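# Lift headset by headband, hold its cable with other arm

## Task

Using the left arm, lift the headset (not the cable) by its headband and keep it steady. The headband includes the cat ears but not the thin side arms running down to the ear cups. The headset's lowest point must be roughly a hand's length or more above the table, and no part of it may extend past the table's edge. The left gripper must be commanded fully closed, pinching the headband, and its fingers may touch only the headband. Apart from the cable, nothing may touch the headset; the right arm is allowed to. The cable's plug counts as an object, but the cable itself does not. The right gripper must hold the cable firmly between its finger pads, not at the tips or edges, at a point lower than where the cable exits the ear cup. Between the ear cup and that grip, the cable must stay well clear of the table and touch only itself, the headset and the arms. The headset must not drop more than slightly if the right arm were removed. The cable's free end must not be left hanging below the table top. If that end ever goes well below the table top or well beyond its edge, held or not, the task fails. Declare completion only once all of this holds. Anything that stays in place only because the robot holds it does not count, except for this required hold.

## Robot and tools

Robot: two arms, left_arm and right_arm, each ending in a parallel two-finger gripper. The fingers extend along the gripper's own +z axis and close along its y axis. The reported end_effector_position is the point between the finger pads, about 1 cm behind the tips.

World frame: every state line uses one shared frame. The origin is on the table top midway between the arms, +z is up, +x points out over the table, and left_arm sits on the +y side. The names left and right do not refer to sides of any camera image. Positions are in metres and orientations are quaternions (w,x,y,z). Printed hand positions can be a little off, more so at long reach.

The row format is shared by execute_actions and move. A row is 14 numbers, all in [-1, 1], and you always send both arms even if only one moves. The order is: left_arm dx, dy, dz, rx, ry, rz, opening, then right_arm dx, dy, dz, rx, ry, rz, opening. The first six numbers per arm are an offset, not a pose. They are expressed in that gripper's own axes and measured from its pose at the start of the action; in a call's first action, that means the pose last reported in this scene. A value of 1.0 equals 0.6 m of translation or 180 degrees of rotation. rx, ry, rz together form one rotation vector. Opening is absolute: +1 is fully open (0.094 m) and -1 is closed.

execute_actions(actions): actions is a list of up to 15 actions. Each action is a table of up to 15 rows, and each row lasts one control step of 1/30 s. If a table has fewer than 15 rows, its last row repeats for the remaining steps. Every row is measured from the action's start pose, not from the row before it. Sending an empty list just returns the current state and images.

move(target, speed, blocking): target is one 14-number row as above. Its offsets are taken from the pose in the latest result that shows one. Each gripper travels a straight line toward the result, and both arms finish together, within 0.5 to 10 s; a longer path is cut off at 10 s. speed is in m/s, from 0.002 to 0.5 (default 0.25), and turning is capped at twice that value in rad/s. Motion does not slow for obstacles or for the other arm. Grippers lag behind the path, can drift off it, and can overshoot the speed, especially with a nearly straight arm. The opening is sent when the move starts. Faster contact hits harder, and aiming farther past a contact presses harder. If blocking=false, control returns after 0.5 s. Until a result shows the move has ended, other moves and actions are refused, so call wait(0) or stop first. The result adds a move: line giving the ending (done, off_target, moving, held, fault) and any limits: paced means the command was clipped; held means a check blocked steps, and the arm may then jump faster than speed. The result also lists each gripper's distance from its goal.

wait(seconds): 0 to 10 s. The robot holds its last command and any running move continues. stop(): brakes a running move, which needs some room to do so; the fingers keep moving. zoom_image(camera, region): camera is one of cam_high, cam_low, cam_left_wrist or cam_right_wrist, each 504x504. region is [x0, y0, x1, y1] in image pixels from the top-left corner, at most 504 by 504. finished_scene(scene): declares the current scene, given by its number, done. This cannot be undone.

Control behaviour: each step, the commanded pose is clipped to within 70 mm and 16 degrees of the measured pose. Damped IK then tracks it, favouring position over orientation. Large offsets therefore need several actions. Arms tend to end a centimetre or more low, and repeated zero offsets let them sag further. To hold an arm in place, send the offset back to its desired pose in your first call of a reply and zeros afterwards, raising the aim if it still sags. Hand target lines show where the controller is currently steering. A pose unreachable line means the clearance check altered or blocked that arm's command.

Joint ranges (rad): waist -2.880 to 2.880, shoulder 0.000 to 3.142, elbow 0.000 to 3.019, wrist pitch -1.693 to 1.571, wrist yaw -1.571 to 1.571, wrist roll -2.094 to 2.094.

Gripping: grip_measured reports the finger opening on the command scale, and the last joint value gives it in metres. Readings can be off by about 1 mm. To hold something, command about 0.03 below grip_measured; less than that grips more lightly. For this task, the left gripper must be commanded to -1. Pad force is capped at roughly 50 to 62 N, and lower on parts thinner than about 2 mm.

The robot keeps running while you write, holding your last command. Loads heat the motors: a MOTOR HOT line appears from 85 °C, and at 100 °C an OVER-TEMPERATURE FAULT drops that arm. FAULT lines indicate stops.

Avoid: arms colliding or pressing on each other, fast slams, drops, and hard pushes. Do not knock anything off the table or let the cable end fall below the table top or beyond its edge. Occasional brief tugs on held parts or pushes on loose items may occur.

Each tool is called after ">>>" by a JSON object that holds its "method" and its "body", one argument or row to a line.

## Session

>>> {"method": "execute_actions", "body": {
  "actions": []
}}

Scene clock: 0.00 s.
left_arm: end_effector_position=(+0.1552, +0.1856, +0.1323) grip_measured=+1.000 end_effector_quat_wxyz=(-0.135, -0.438, +0.874, +0.163) | right_arm: end_effector_position=(+0.8760, -0.3319, +0.3969) grip_measured=+1.000 end_effector_quat_wxyz=(+0.604, -0.054, +0.726, +0.326)
Joint positions: left_arm=[-0.49   1.143  0.748 -1.601  0.004 -1.353  0.094] | right_arm=[-0.156  2.026  1.952 -0.002 -0.663  0.374  0.094]
Joint velocities: left_arm=[-0.005  0.005 -0.002 -0.002 -0.022 -0.037  0.   ] | right_arm=[-0.005 -0.005 -0.012 -0.012 -0.007  0.051  0.   ]
Motor temperatures (°C, as the motors report them): left_arm=[29 26 29 27 26 27] | right_arm=[28 29 27 26 28 26]
Hand target (left_arm): +0.161, +0.183, +0.136; -0.131, -0.438, +0.875, +0.158
Hand target (right_arm): +0.874, -0.332, +0.426; +0.621, -0.064, +0.711, +0.322

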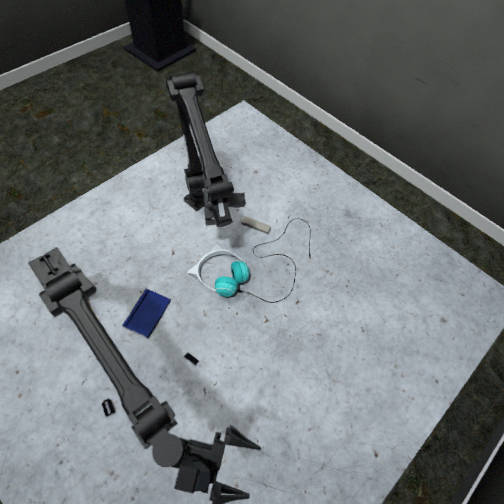

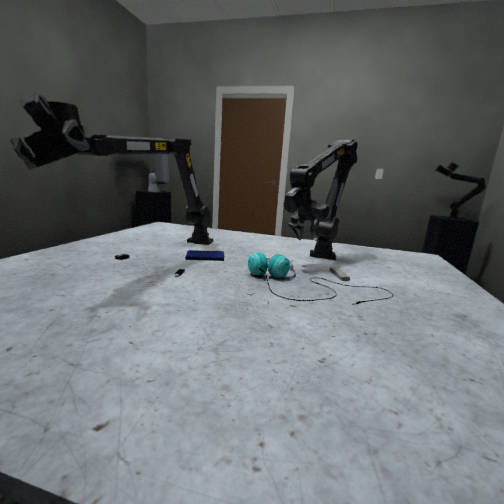

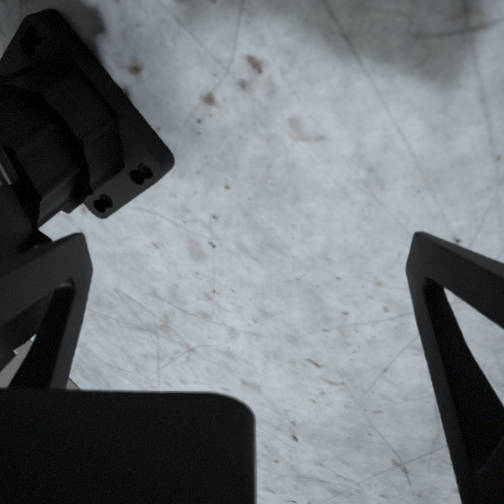

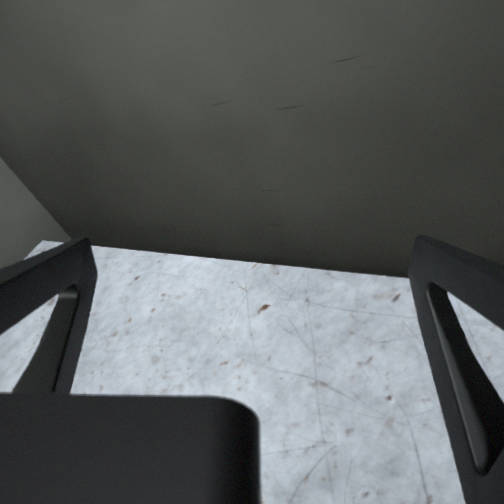

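>>> {"method": "zoom_image", "body": {
  "camera": "cam_high",
  "region": [170, 190, 330, 330]
}}

>>> {"method": "zoom_image", "body": {
  "camera": "cam_low",
  "region": [230, 220, 410, 320]
}}

Region (170, 190, 330, 330) of cam_high's 504x504 image, scaled by 3.150, with more detail than that image has; it fills the top 441 rows of this view, and the rest is white.

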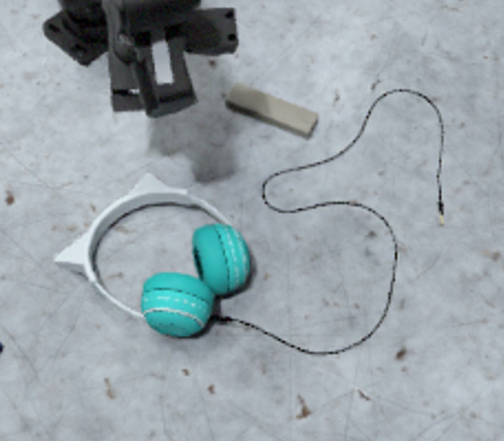

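Region (230, 220, 410, 320) of cam_low's 504x504 image, scaled by 2.800, with more detail than that image has.

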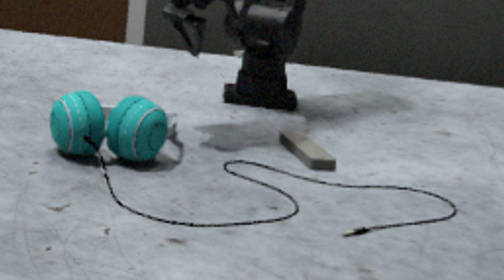

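>>> {"method": "move", "body": {
  "target": [0.153,-0.277,-0.107,0.0255,-0.172,0.747,0.3,0.588,0.448,-0.587,-0.041,0.133,-0.149,1],
  "speed": 0.4
}}

Scene clock: 43.80 s.
left_arm: end_effector_position=(+0.2345, +0.0256, +0.1233) grip_measured=+0.302 end_effector_quat_wxyz=(-0.018, +0.661, +0.750, +0.010) | right_arm: end_effector_position=(+0.3650, -0.2069, +0.2078) grip_measured=+1.000 end_effector_quat_wxyz=(+0.502, -0.315, +0.780, +0.202)
Joint positions: left_arm=[-0.845  1.315  0.925 -1.218 -0.019  0.663  0.061] | right_arm=[ 0.126  0.785  0.433 -0.147 -0.522 -0.267  0.094]
Joint velocities: left_arm=[-0.005 -0.015  0.002 -0.002 -0.037 -0.007 -0.001] | right_arm=[-0.005  0.015 -0.017 -0.002 -0.066 -0.022  0.   ]
Motor temperatures (°C, as the motors report them): left_arm=[29 26 33 27 26 27] | right_arm=[28 31 32 27 28 26]
Hand target (left_arm): +0.247, +0.010, +0.131; -0.002, +0.670, +0.743, +0.008
Hand target (right_arm): +0.360, -0.203, +0.204; +0.495, -0.324, +0.780, +0.203
Off the commanded pose (left_arm): 0.024 m, 3 deg.
Off the commanded pose (right_arm): 0.009 m, 1 deg.
move: off_target (left_arm)
camera_calibration (this result's frames):
cam_left_wrist: T_world_to_cam=[[-0.991842, -0.126865, 0.0124254, 0.233808], [-0.0915191, 0.776559, 0.623362, -0.0713245], [-0.0887317, 0.61714, -0.781835, 0.223577], [0, 0, 0, 1]] pos_world=[0.245212, -0.0529287, 0.216356]
cam_right_wrist: T_world_to_cam=[[0.7041, -0.7101, -0.00103202, -0.403706], [-0.612211, -0.6063, -0.507541, 0.20906], [0.359779, 0.357991, -0.861627, 0.242964], [0, 0, 0, 1]] pos_world=[0.324825, -0.246897, 0.315035]

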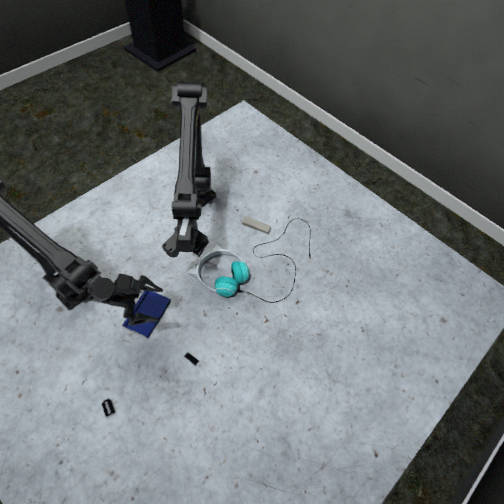

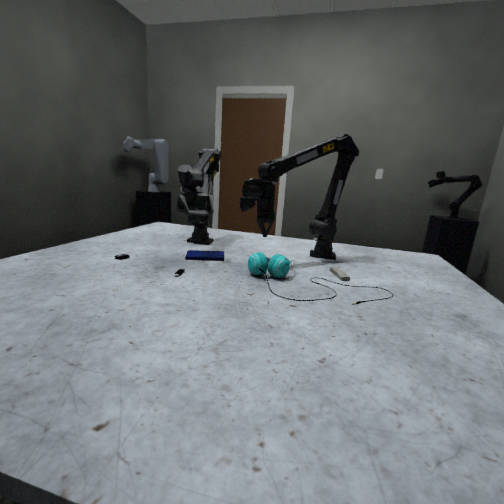

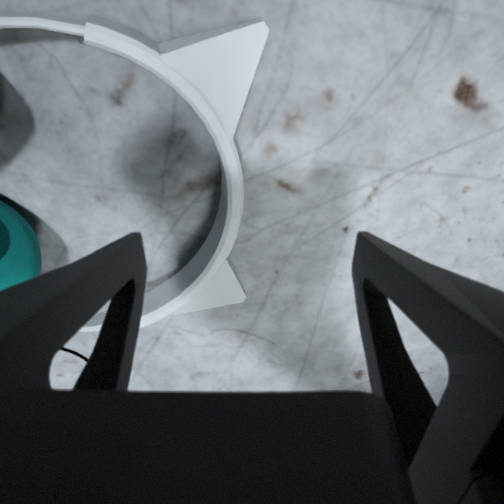

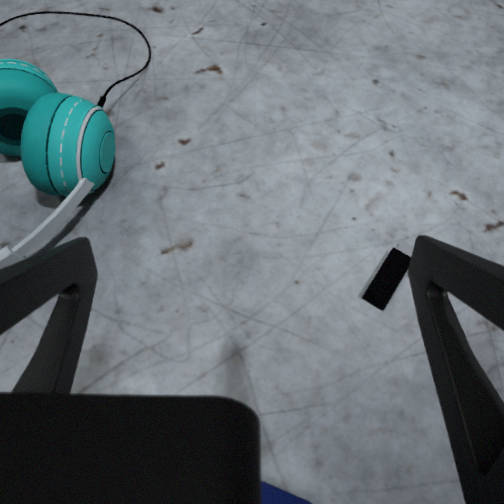

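>>> {"method": "move", "body": {
  "target": [0.062,0.012,0.095,0,-0.012,0.015,0.3,0,0,0,0,0,0,1],
  "speed": 0.15
}}

Scene clock: 55.00 s.
left_arm: end_effector_position=(+0.2342, +0.0652, +0.0661) grip_measured=+0.302 end_effector_quat_wxyz=(-0.013, +0.673, +0.739, -0.002) | right_arm: end_effector_position=(+0.3650, -0.2069, +0.2078) grip_measured=+1.000 end_effector_quat_wxyz=(+0.502, -0.315, +0.780, +0.202)
Joint positions: left_arm=[-0.743  1.314  0.757 -1.038  0.003  0.8    0.061] | right_arm=[ 0.126  0.785  0.433 -0.147 -0.522 -0.267  0.094]
Joint velocities: left_arm=[-0.005 -0.005  0.002 -0.017  0.037  0.037 -0.   ] | right_arm=[-0.015 -0.005  0.002 -0.012  0.007 -0.007  0.   ]
Motor temperatures (°C, as the motors report them): left_arm=[29 27 34 27 26 27] | right_arm=[28 30 31 27 28 26]
Hand target (left_arm): +0.236, +0.065, +0.067; -0.004, +0.678, +0.735, -0.004
Hand target (right_arm): +0.365, -0.207, +0.208; +0.502, -0.315, +0.780, +0.202
Off the commanded pose (left_arm): 0.003 m, 1 deg.
Off the commanded pose (right_arm): 0.000 m, 0 deg.
move: done
camera_calibration (this result's frames):
cam_left_wrist: T_world_to_cam=[[-0.995405, -0.092612, 0.024318, 0.237088], [-0.0592875, 0.795557, 0.602971, -0.073921], [-0.0751887, 0.598759, -0.797392, 0.153508], [0, 0, 0, 1]] pos_world=[0.243158, -0.0111484, 0.161212]
cam_right_wrist: T_world_to_cam=[[0.704213, -0.709989, -0.000684963, -0.403796], [-0.611993, -0.606524, -0.507537, 0.208933], [0.35993, 0.357833, -0.86163, 0.242877], [0, 0, 0, 1]] pos_world=[0.324806, -0.246877, 0.315035]

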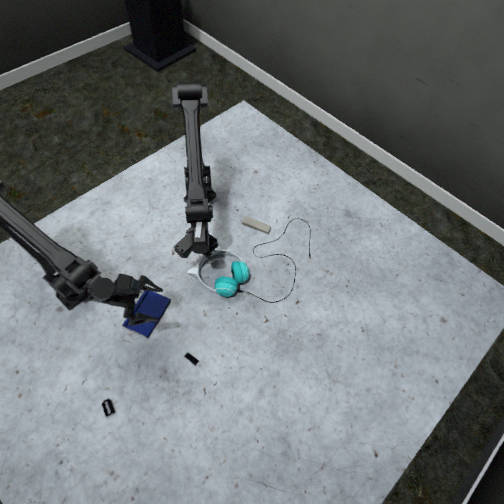

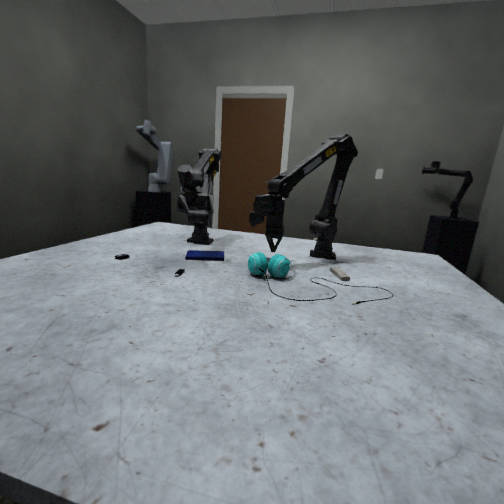

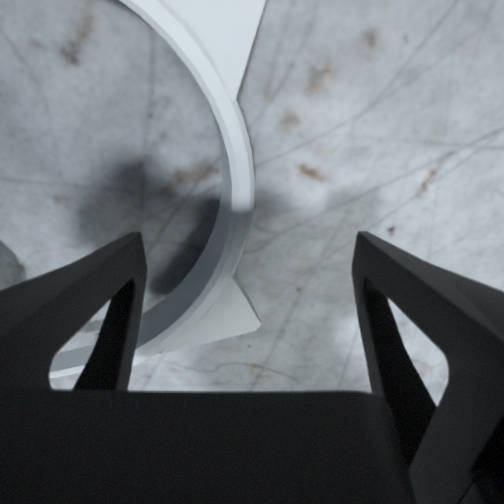

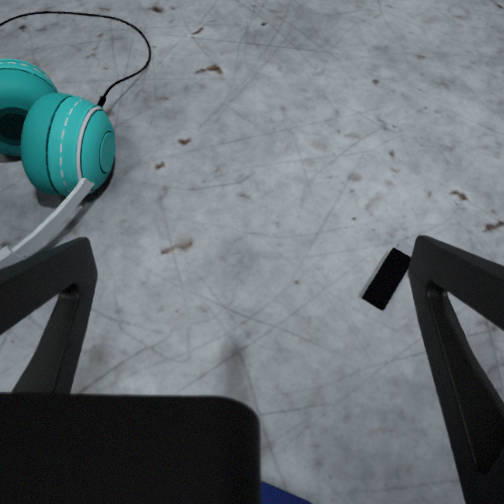

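>>> {"method": "move", "body": {
  "target": [0,0.006,0.078,0,0,0,0.3,0,0,0,0,0,0,1],
  "speed": 0.08
}}

Scene clock: 60.93 s.
left_arm: end_effector_position=(+0.2374, +0.0626, +0.0267) grip_measured=+0.302 end_effector_quat_wxyz=(-0.006, +0.675, +0.738, -0.002) | right_arm: end_effector_position=(+0.3650, -0.2069, +0.2078) grip_measured=+1.000 end_effector_quat_wxyz=(+0.502, -0.315, +0.780, +0.202)
Joint positions: left_arm=[-0.743  1.393  0.704 -0.894  0.003  0.803  0.061] | right_arm=[ 0.126  0.785  0.433 -0.147 -0.522 -0.267  0.094]
Joint velocities: left_arm=[-0.005 -0.015 -0.002 -0.012  0.037  0.037  0.001] | right_arm=[-0.015 -0.015 -0.007 -0.002  0.051  0.037  0.   ]
Motor temperatures (°C, as the motors report them): left_arm=[29 27 33 27 26 27] | right_arm=[28 30 31 27 28 26]
Hand target (left_arm): +0.237, +0.066, +0.020; -0.012, +0.673, +0.739, -0.003
Hand target (right_arm): +0.365, -0.207, +0.208; +0.502, -0.315, +0.780, +0.202
Off the commanded pose (left_arm): 0.008 m, 1 deg.
Off the commanded pose (right_arm): 0.000 m, 0 deg.
move: done
camera_calibration (this result's frames):
cam_left_wrist: T_world_to_cam=[[-0.995881, -0.089413, 0.0150293, 0.241146], [-0.0628925, 0.800648, 0.595825, -0.0471891], [-0.0653077, 0.592426, -0.802973, 0.122047], [0, 0, 0, 1]] pos_world=[0.245155, -0.0129605, 0.122493]
cam_right_wrist: T_world_to_cam=[[0.704213, -0.709989, -0.000684963, -0.403796], [-0.611993, -0.606524, -0.507537, 0.208933], [0.35993, 0.357833, -0.86163, 0.242877], [0, 0, 0, 1]] pos_world=[0.324806, -0.246877, 0.315035]

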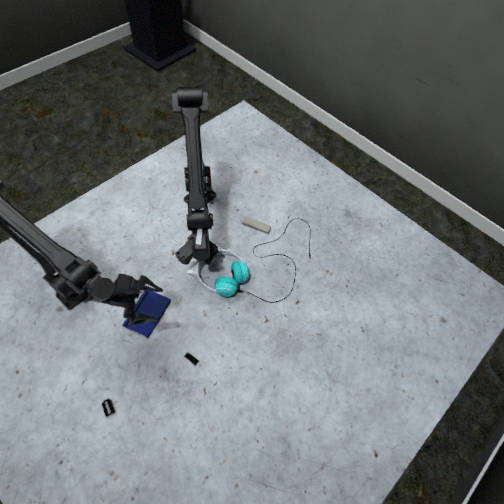

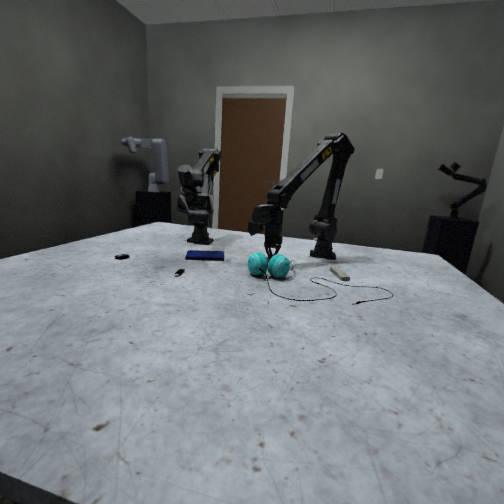

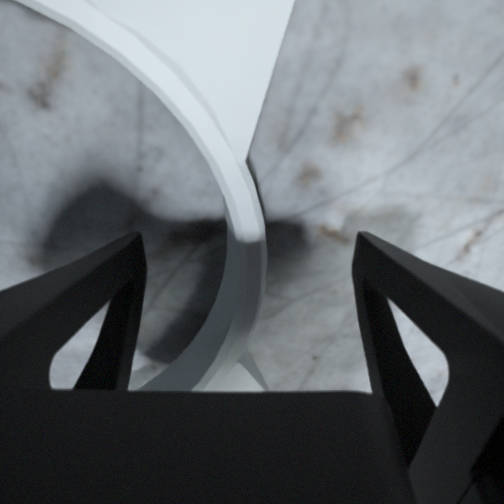

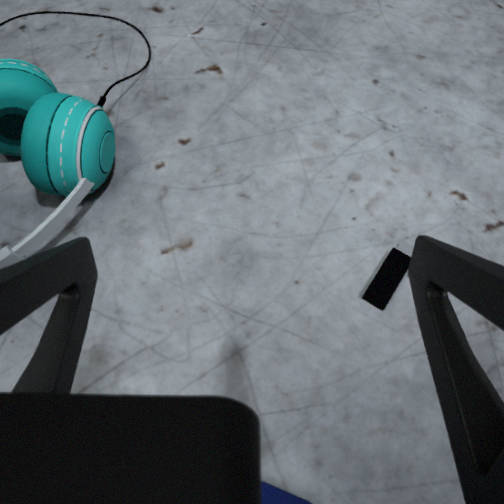

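>>> {"method": "move", "body": {
  "target": [0.004,0,0.034,-0.03,0,0,-0.3,0,0,0,0,0,0,1],
  "speed": 0.06
}}

Scene clock: 64.57 s.
left_arm: end_effector_position=(+0.2398, +0.0665, +0.0089) grip_measured=-0.298 end_effector_quat_wxyz=(+0.024, +0.677, +0.735, +0.032) | right_arm: end_effector_position=(+0.3650, -0.2069, +0.2078) grip_measured=+1.000 end_effector_quat_wxyz=(+0.502, -0.315, +0.780, +0.202)
Joint positions: left_arm=[-0.764  1.393  0.64  -0.767 -0.061  0.791  0.033] | right_arm=[ 0.126  0.785  0.433 -0.147 -0.522 -0.267  0.094]
Joint velocities: left_arm=[-0.015 -0.005 -0.007  0.002 -0.007 -0.007 -0.   ] | right_arm=[ 0.005 -0.015 -0.012  0.012  0.022 -0.007  0.   ]
Motor temperatures (°C, as the motors report them): left_arm=[29 27 33 27 26 27] | right_arm=[28 30 31 27 28 26]
Hand target (left_arm): +0.237, +0.065, +0.006; +0.025, +0.674, +0.737, +0.033
Hand target (right_arm): +0.365, -0.207, +0.208; +0.502, -0.315, +0.780, +0.202
Off the commanded pose (left_arm): 0.004 m, 0 deg.
Off the commanded pose (right_arm): 0.000 m, 0 deg.
move: done
camera_calibration (this result's frames):
cam_left_wrist: T_world_to_cam=[[-0.993833, -0.0816352, -0.075047, 0.24394], [-0.110333, 0.795673, 0.595594, -0.0278238], [0.0110915, 0.600201, -0.799773, 0.0867659], [0, 0, 0, 1]] pos_world=[0.238403, -0.0100242, 0.104272]
cam_right_wrist: T_world_to_cam=[[0.704213, -0.709989, -0.000684963, -0.403796], [-0.611993, -0.606524, -0.507537, 0.208933], [0.35993, 0.357833, -0.86163, 0.242877], [0, 0, 0, 1]] pos_world=[0.324806, -0.246877, 0.315035]

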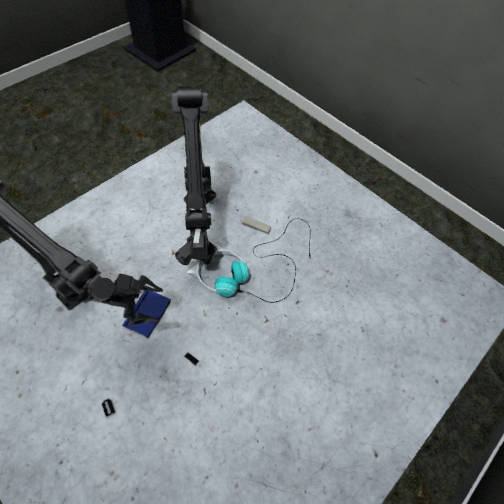

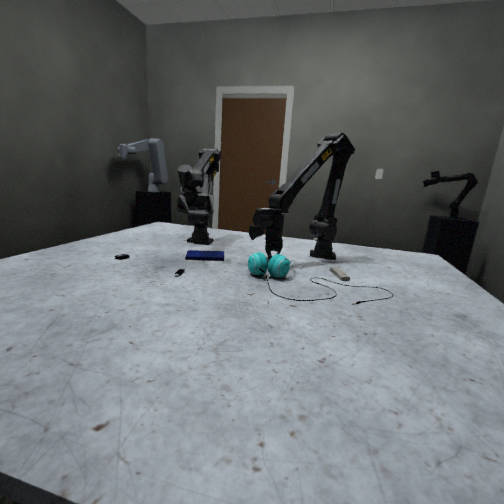

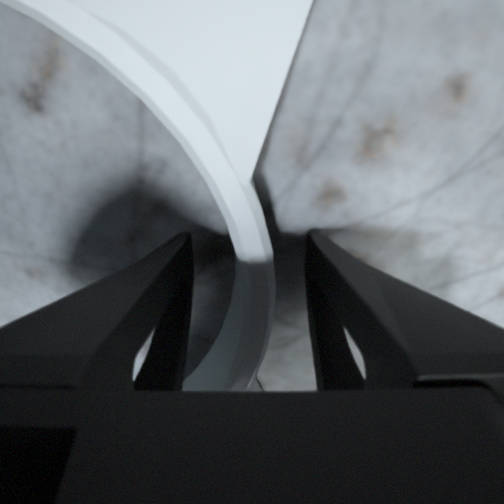

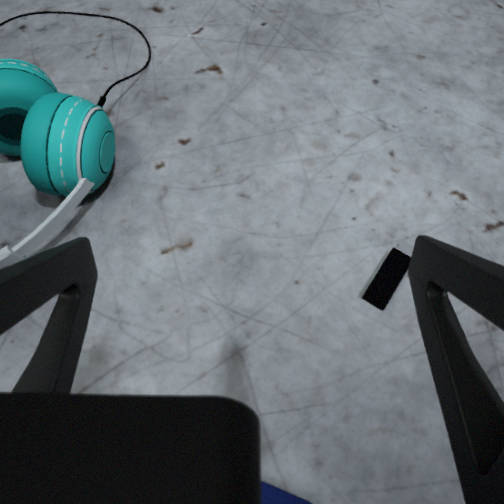

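>>> {"method": "execute_actions", "body": {
  "actions": [
    [[0,0,0,0,0,0,-0.4,0,0,0,0,0,0,1],[0,0,0,0,0,0,-0.5,0,0,0,0,0,0,1],[0,0,0,0,0,0,-0.58,0,0,0,0,0,0,1],[0,0,0,0,0,0,-0.65,0,0,0,0,0,0,1],[0,0,0,0,0,0,-0.7,0,0,0,0,0,0,1],[0,0,0,0,0,0,-0.74,0,0,0,0,0,0,1],[0,0,0,0,0,0,-0.78,0,0,0,0,0,0,1],[0,0,0,0,0,0,-0.82,0,0,0,0,0,0,1],[0,0,0,0,0,0,-0.86,0,0,0,0,0,0,1],[0,0,0,0,0,0,-0.9,0,0,0,0,0,0,1],[0,0,0,0,0,0,-0.95,0,0,0,0,0,0,1],[0,0,0,0,0,0,-1,0,0,0,0,0,0,1]],
    [[0,0,0,0,0,0,-1,0,0,0,0,0,0,1]]
  ]
}}

Scene clock: 69.90 s.
left_arm: end_effector_position=(+0.2415, +0.0666, +0.0110) grip_measured=-0.823 end_effector_quat_wxyz=(+0.028, +0.676, +0.735, +0.035) | right_arm: end_effector_position=(+0.3650, -0.2069, +0.2078) grip_measured=+1.000 end_effector_quat_wxyz=(+0.502, -0.315, +0.780, +0.202)
Joint positions: left_arm=[-0.764  1.386  0.64  -0.766 -0.068  0.791  0.008] | right_arm=[ 0.126  0.785  0.433 -0.147 -0.522 -0.267  0.094]
Joint velocities: left_arm=[-0.005  0.005 -0.002 -0.007  0.051 -0.007  0.   ] | right_arm=[-0.015 -0.005  0.002 -0.012 -0.007 -0.066  0.   ]
Motor temperatures (°C, as the motors report them): left_arm=[29 27 33 27 26 27] | right_arm=[28 30 31 27 28 26]
Hand target (left_arm): +0.241, +0.066, +0.011; +0.028, +0.676, +0.735, +0.035
Hand target (right_arm): +0.365, -0.207, +0.208; +0.502, -0.315, +0.780, +0.202
Off the commanded pose (left_arm): 0.000 m, 0 deg.
Off the commanded pose (right_arm): 0.000 m, 0 deg.
camera_calibration (this result's frames):
cam_left_wrist: T_world_to_cam=[[-0.992867, -0.082781, -0.0858047, 0.245734], [-0.11769, 0.795668, 0.59419, -0.0272004], [0.0190845, 0.60005, -0.799735, 0.0864251], [0, 0, 0, 1]] pos_world=[0.239131, -0.00987478, 0.106364]
cam_right_wrist: T_world_to_cam=[[0.704213, -0.709989, -0.000684963, -0.403796], [-0.611993, -0.606524, -0.507537, 0.208933], [0.35993, 0.357833, -0.86163, 0.242877], [0, 0, 0, 1]] pos_world=[0.324806, -0.246877, 0.315035]

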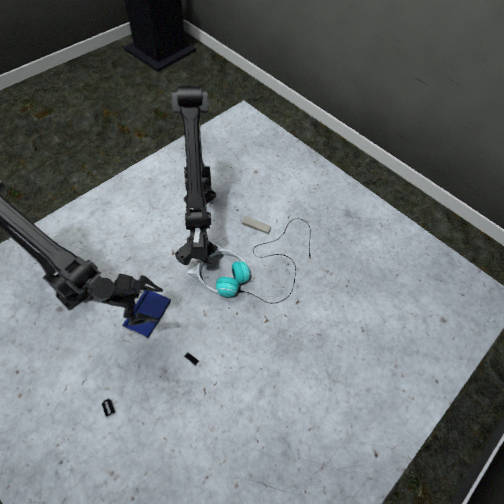

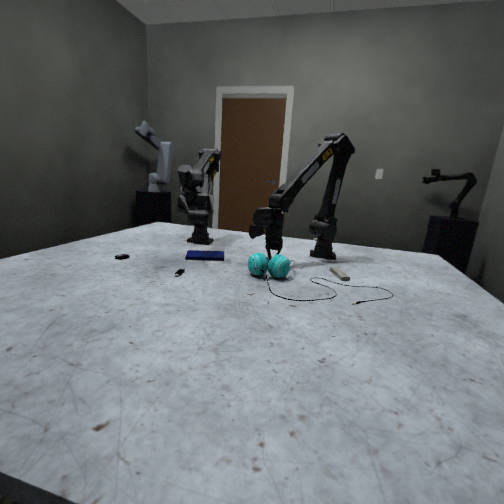

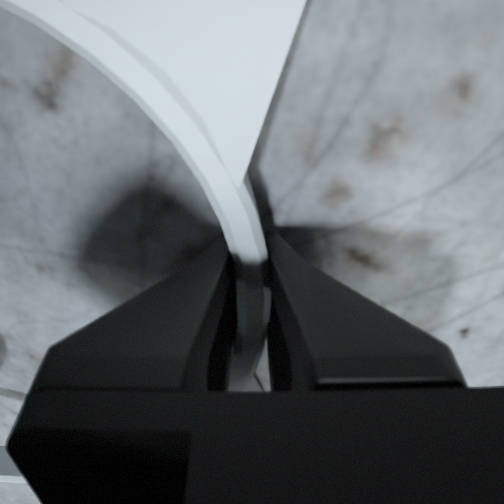

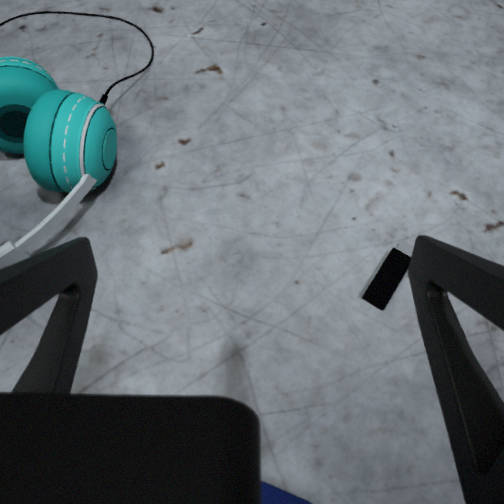

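>>> {"method": "move", "body": {
  "target": [-0.051,0.413,-0.733,0.277,-0.387,-0.553,-1,0,0,0,0,0,0,1],
  "speed": 0.22,
  "blocking": false
}}

>>> {"method": "wait", "body": {
  "seconds": 1.5
}}

Scene clock: 78.67 s.
left_arm: end_effector_position=(+0.2434, +0.0690, +0.0333) grip_measured=-0.831 end_effector_quat_wxyz=(+0.032, +0.645, +0.763, -0.026) | right_arm: end_effector_position=(+0.3650, -0.2069, +0.2078) grip_measured=+1.000 end_effector_quat_wxyz=(+0.502, -0.315, +0.780, +0.202)
Joint positions: left_arm=[-0.686  1.335  0.668 -0.845  0.056  0.78   0.008] | right_arm=[ 0.126  0.785  0.433 -0.147 -0.522 -0.267  0.094]
Joint velocities: left_arm=[ 0.22  -0.083  0.11  -0.256  0.33  -0.051  0.   ] | right_arm=[-0.005  0.005 -0.007  0.012  0.007 -0.022  0.   ]
Motor temperatures (°C, as the motors report them): left_arm=[29 27 32 27 26 27] | right_arm=[28 30 31 27 28 26]
Hand target (left_arm): +0.259, +0.065, +0.051; +0.046, +0.621, +0.782, -0.032
Hand target (right_arm): +0.365, -0.207, +0.208; +0.502, -0.315, +0.780, +0.202
Off the commanded pose (left_arm): 0.485 m, 123 deg.
Off the commanded pose (right_arm): 0.000 m, 0 deg.
move: running
camera_calibration (this result's frames):
cam_left_wrist: T_world_to_cam=[[-0.985976, -0.166875, 0.0020148, 0.250974], [-0.141192, 0.840546, 0.523017, -0.0371255], [-0.0889717, 0.515397, -0.85232, 0.136673], [0, 0, 0, 1]] pos_world=[0.254373, 0.00264586, 0.135401]
cam_right_wrist: T_world_to_cam=[[0.704213, -0.709989, -0.000684963, -0.403796], [-0.611993, -0.606524, -0.507537, 0.208933], [0.35993, 0.357833, -0.86163, 0.242877], [0, 0, 0, 1]] pos_world=[0.324806, -0.246877, 0.315035]

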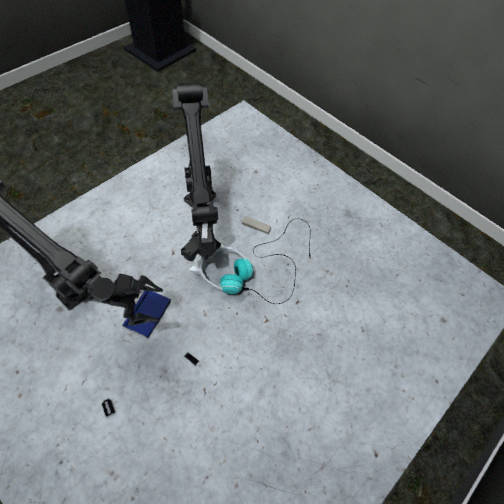

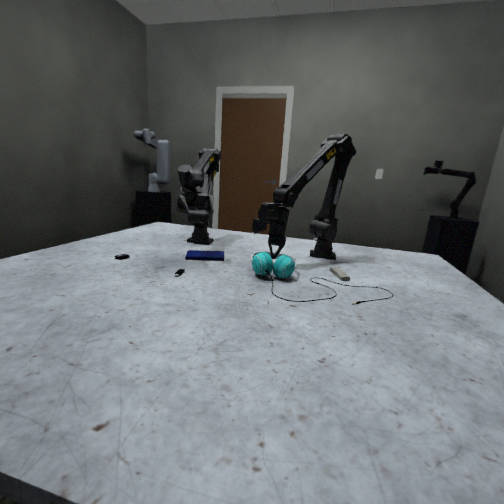

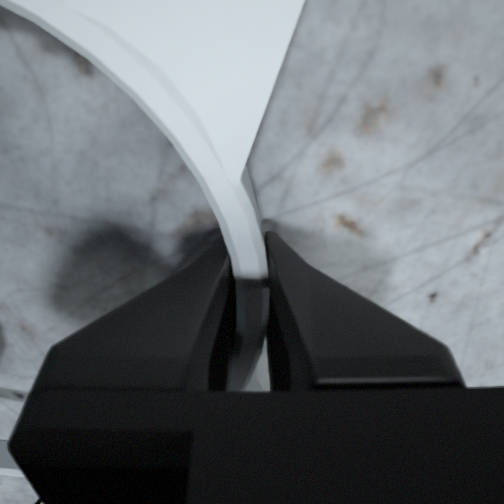

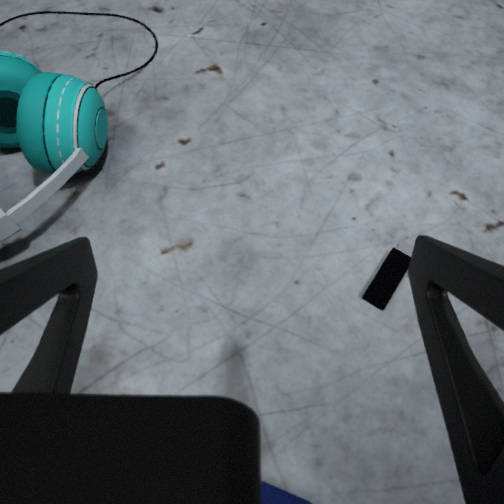

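Scene clock: 80.17 s.
left_arm: end_effector_position=(+0.2916, +0.0649, +0.1469) grip_measured=-0.833 end_effector_quat_wxyz=(+0.056, +0.411, +0.876, -0.246) | right_arm: end_effector_position=(+0.3650, -0.2069, +0.2078) grip_measured=+1.000 end_effector_quat_wxyz=(+0.502, -0.315, +0.780, +0.202)
Joint positions: left_arm=[-0.407  1.272  0.891 -1.118  0.506  0.516  0.008] | right_arm=[ 0.126  0.785  0.433 -0.147 -0.522 -0.267  0.094]
Joint velocities: left_arm=[ 0.132 -0.005  0.139 -0.095  0.212 -0.286  0.   ] | right_arm=[-0.034 -0.005  0.002  0.012 -0.11  -0.037  0.   ]
Motor temperatures (°C, as the motors report them): left_arm=[29 27 33 27 26 27] | right_arm=[28 30 31 27 28 26]
Hand target (left_arm): +0.315, +0.062, +0.185; +0.097, +0.395, +0.879, -0.248
Hand target (right_arm): +0.365, -0.207, +0.208; +0.502, -0.315, +0.780, +0.202
Off the commanded pose (left_arm): 0.362 m, 84 deg.
Off the commanded pose (right_arm): 0.000 m, 0 deg.
earlier move: running
wait: 1.50 s; no rest
camera_calibration (this result's frames):
cam_left_wrist: T_world_to_cam=[[-0.747409, -0.539104, 0.388261, 0.195423], [-0.466249, 0.841954, 0.271524, 0.0453777], [-0.473278, 0.0219136, -0.880641, 0.388141], [0, 0, 0, 1]] pos_world=[0.350917, 0.0586419, 0.253616]
cam_right_wrist: T_world_to_cam=[[0.704213, -0.709989, -0.000684963, -0.403796], [-0.611993, -0.606524, -0.507537, 0.208933], [0.35993, 0.357833, -0.86163, 0.242877], [0, 0, 0, 1]] pos_world=[0.324806, -0.246877, 0.315035]

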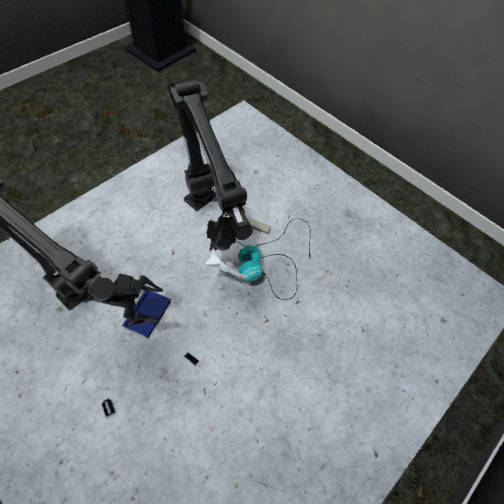

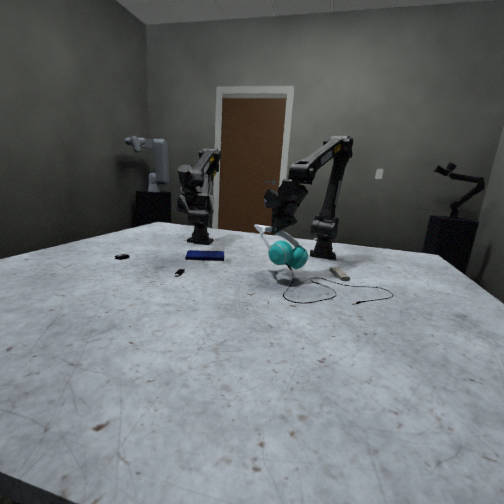

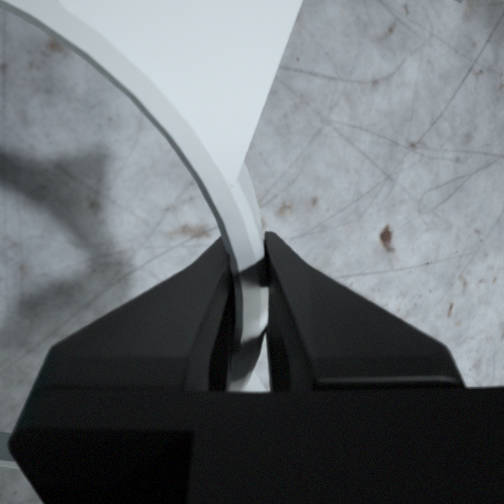

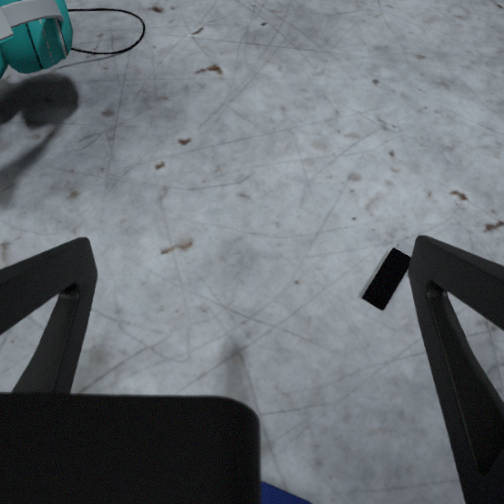

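>>> {"method": "wait", "body": {
  "seconds": 5
}}

Scene clock: 83.97 s.
left_arm: end_effector_position=(+0.4447, +0.0604, +0.4177) grip_measured=-0.833 end_effector_quat_wxyz=(+0.124, -0.229, +0.781, -0.567) | right_arm: end_effector_position=(+0.3650, -0.2069, +0.2078) grip_measured=+1.000 end_effector_quat_wxyz=(+0.502, -0.315, +0.780, +0.202)
Joint positions: left_arm=[-0.216  1.155  1.17  -0.532  0.852 -1.236  0.008] | right_arm=[ 0.126  0.785  0.433 -0.147 -0.522 -0.267  0.094]
Joint velocities: left_arm=[-0.015 -0.005  0.017 -0.002 -0.051 -0.007 -0.001] | right_arm=[-0.005  0.005 -0.007 -0.012 -0.007  0.007  0.   ]
Motor temperatures (°C, as the motors report them): left_arm=[29 27 34 27 26 27] | right_arm=[28 30 31 27 28 26]
Hand target (left_arm): +0.442, +0.057, +0.472; +0.160, -0.201, +0.766, -0.589
Hand target (right_arm): +0.365, -0.207, +0.208; +0.502, -0.315, +0.780, +0.202
Off the commanded pose (left_arm): 0.055 m, 5 deg.
Off the commanded pose (right_arm): 0.000 m, 0 deg.
earlier move: off_target (left_arm)
wait: 2.50 of 5 s (the move ended)
camera_calibration (this result's frames):
cam_left_wrist: T_world_to_cam=[[0.214421, -0.248688, 0.944552, -0.47533], [-0.966023, 0.0888745, 0.242695, 0.326774], [-0.144302, -0.964498, -0.221182, 0.336975], [0, 0, 0, 1]] pos_world=[0.466218, 0.17776, 0.444201]
cam_right_wrist: T_world_to_cam=[[0.704213, -0.709989, -0.000684963, -0.403796], [-0.611993, -0.606524, -0.507537, 0.208933], [0.35993, 0.357833, -0.86163, 0.242877], [0, 0, 0, 1]] pos_world=[0.324806, -0.246877, 0.315035]

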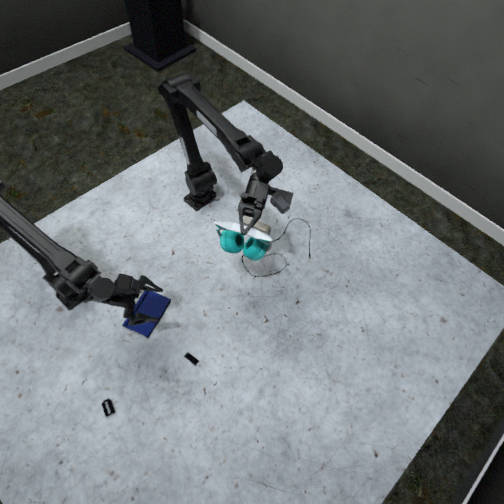

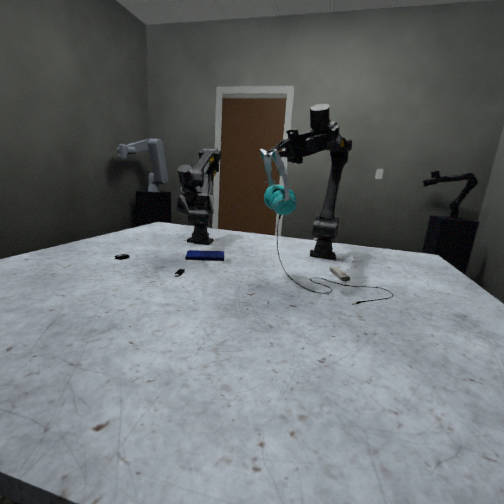

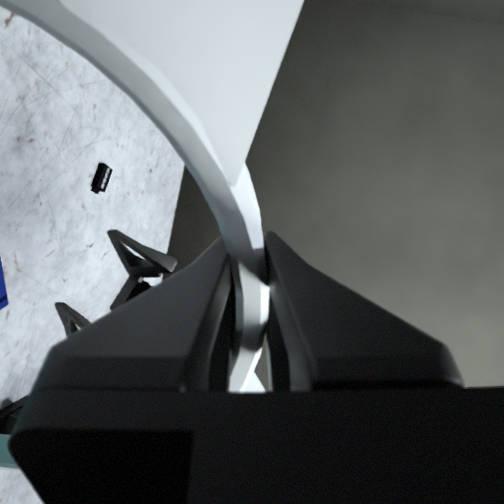

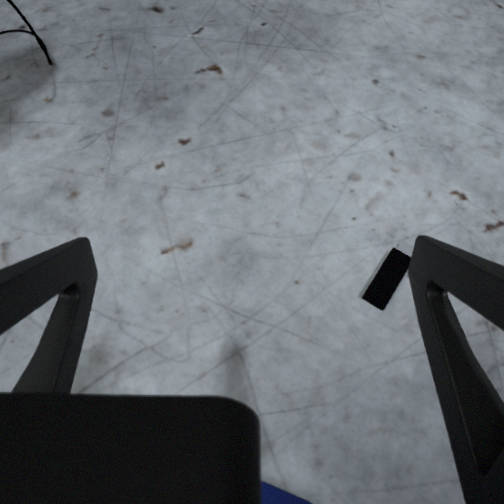

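>>> {"method": "move", "body": {
  "target": [-0.012,-0.289,0.041,0.09,0,0,-1,-0.06,0.09,0.26,0,-0.055,0,1],
  "speed": 0.15
}}

Scene clock: 90.63 s.
left_arm: end_effector_position=(+0.4962, +0.0067, +0.5289) grip_measured=-0.833 end_effector_quat_wxyz=(+0.138, -0.230, +0.711, -0.650) | right_arm: end_effector_position=(+0.4247, -0.0747, +0.1452) grip_measured=+1.000 end_effector_quat_wxyz=(+0.540, -0.301, +0.756, +0.217)
Joint positions: left_arm=[-0.311  1.28   1.408 -0.296  0.796 -1.555  0.008] | right_arm=[ 0.492  1.35   0.49   0.525 -0.198 -0.065  0.094]
Joint velocities: left_arm=[-0.005 -0.015  0.007 -0.017  0.051  0.007 -0.001] | right_arm=[-0.015  0.005 -0.002  0.007 -0.051 -0.037  0.   ]
Motor temperatures (°C, as the motors report them): left_arm=[29 27 36 27 26 27] | right_arm=[28 30 31 27 28 26]
Hand target (left_arm): +0.497, +0.002, +0.570; +0.157, -0.209, +0.695, -0.669
Hand target (right_arm): +0.438, -0.059, +0.175; +0.567, -0.297, +0.733, +0.229
Off the commanded pose (left_arm): 0.044 m, 5 deg.
Off the commanded pose (right_arm): 0.038 m, 4 deg.
move: off_target (left_arm, right_arm)
camera_calibration (this result's frames):
cam_left_wrist: T_world_to_cam=[[0.146502, -0.0456841, 0.988155, -0.595542], [-0.983535, 0.100125, 0.150446, 0.411724], [-0.105812, -0.993926, -0.0302634, 0.197361], [0, 0, 0, 1]] pos_world=[0.513077, 0.127732, 0.532519]
cam_right_wrist: T_world_to_cam=[[0.699672, -0.714451, -0.00428624, -0.34988], [-0.578579, -0.56307, -0.590084, 0.294989], [0.419172, 0.415345, -0.807331, 0.0914516], [0, 0, 0, 1]] pos_world=[0.377142, -0.121857, 0.2464]

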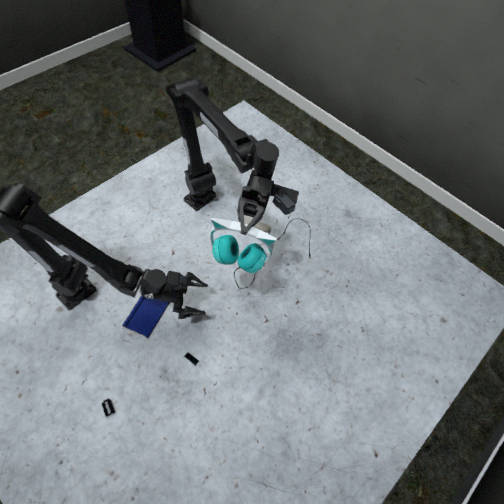

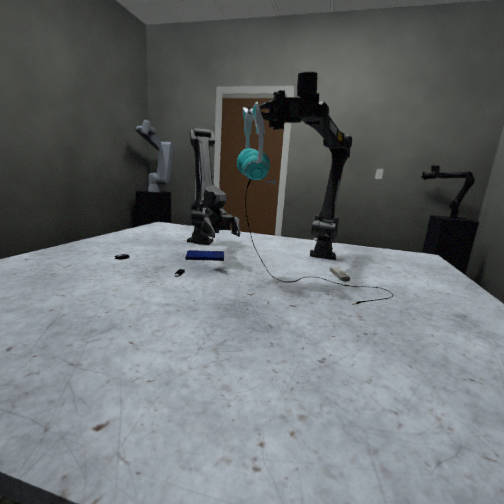

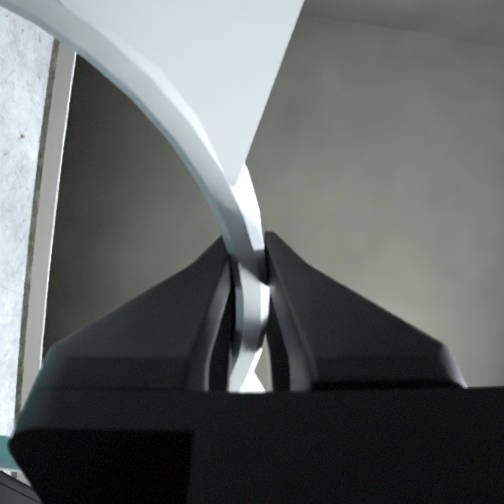

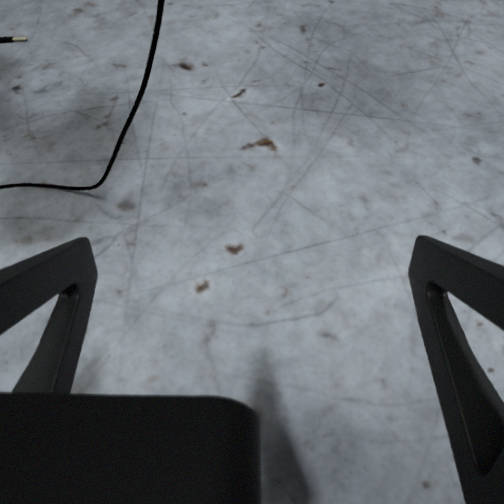

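>>> {"method": "move", "body": {
  "target": [0.01,-0.068,0,0.02,0.001,0.013,-1,-0.143,0.058,0.083,0,-0.03,0,1],
  "speed": 0.15
}}

Scene clock: 95.90 s.
left_arm: end_effector_position=(+0.4965, +0.0068, +0.5289) grip_measured=-0.833 end_effector_quat_wxyz=(+0.137, -0.232, +0.710, -0.650) | right_arm: end_effector_position=(+0.4447, -0.0137, +0.1918) grip_measured=+1.000 end_effector_quat_wxyz=(+0.567, -0.293, +0.737, +0.222)
Joint positions: left_arm=[-0.311  1.28   1.408 -0.296  0.794 -1.558  0.008] | right_arm=[ 0.606  1.39   0.643  0.484 -0.083 -0.027  0.094]
Joint velocities: left_arm=[-0.005 -0.024  0.007 -0.012 -0.037 -0.022 -0.001] | right_arm=[-0.005 -0.015 -0.012  0.002 -0.037  0.007  0.   ]
Motor temperatures (°C, as the motors report them): left_arm=[29 27 37 27 26 27] | right_arm=[28 30 32 27 28 26]
Hand target (left_arm): +0.494, +0.003, +0.569; +0.157, -0.210, +0.695, -0.669
Hand target (right_arm): +0.453, +0.002, +0.211; +0.575, -0.291, +0.729, +0.232
Off the commanded pose (left_arm): 0.041 m, 4 deg.
Off the commanded pose (right_arm): 0.026 m, 2 deg.
move: off_target (left_arm, right_arm)
camera_calibration (this result's frames):
cam_left_wrist: T_world_to_cam=[[0.149446, -0.0439697, 0.987792, -0.596818], [-0.983325, 0.098091, 0.153137, 0.410475], [-0.103627, -0.994206, -0.0285772, 0.195581], [0, 0, 0, 1]] pos_world=[0.51309, 0.127941, 0.532262]
cam_right_wrist: T_world_to_cam=[[0.694294, -0.719675, 0.00495477, -0.31956], [-0.549162, -0.534219, -0.642674, 0.365819], [0.465163, 0.443484, -0.766124, 0.0672706], [0, 0, 0, 1]] pos_world=[0.391471, -0.0643856, 0.288223]

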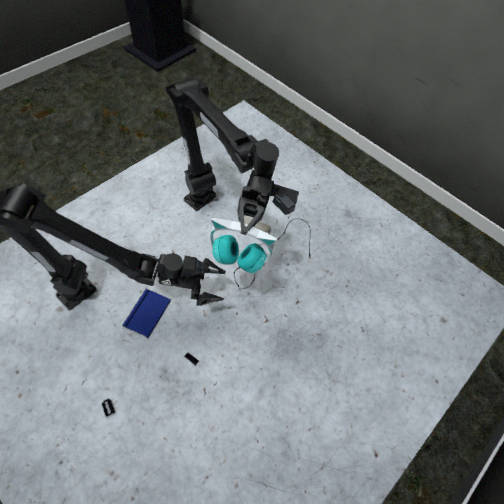

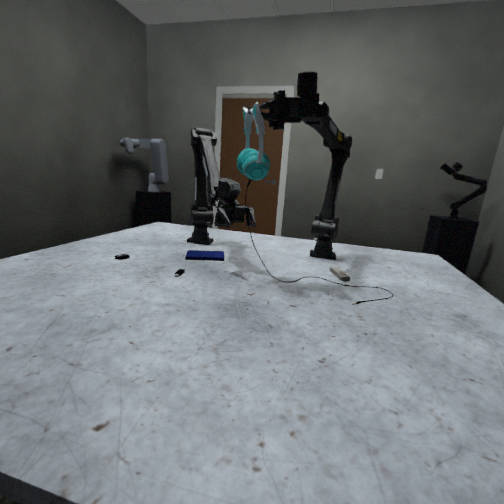

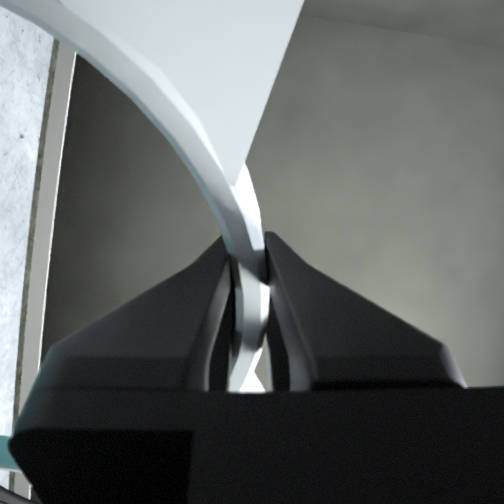

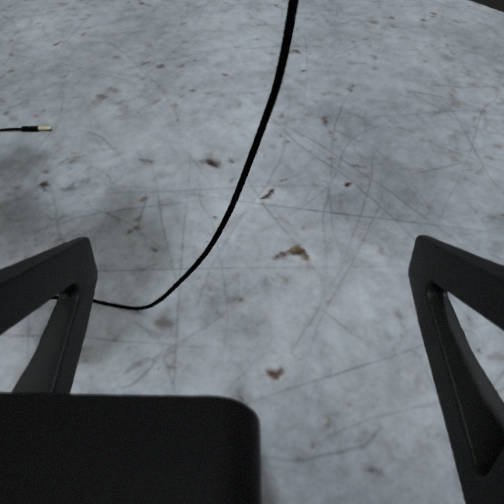

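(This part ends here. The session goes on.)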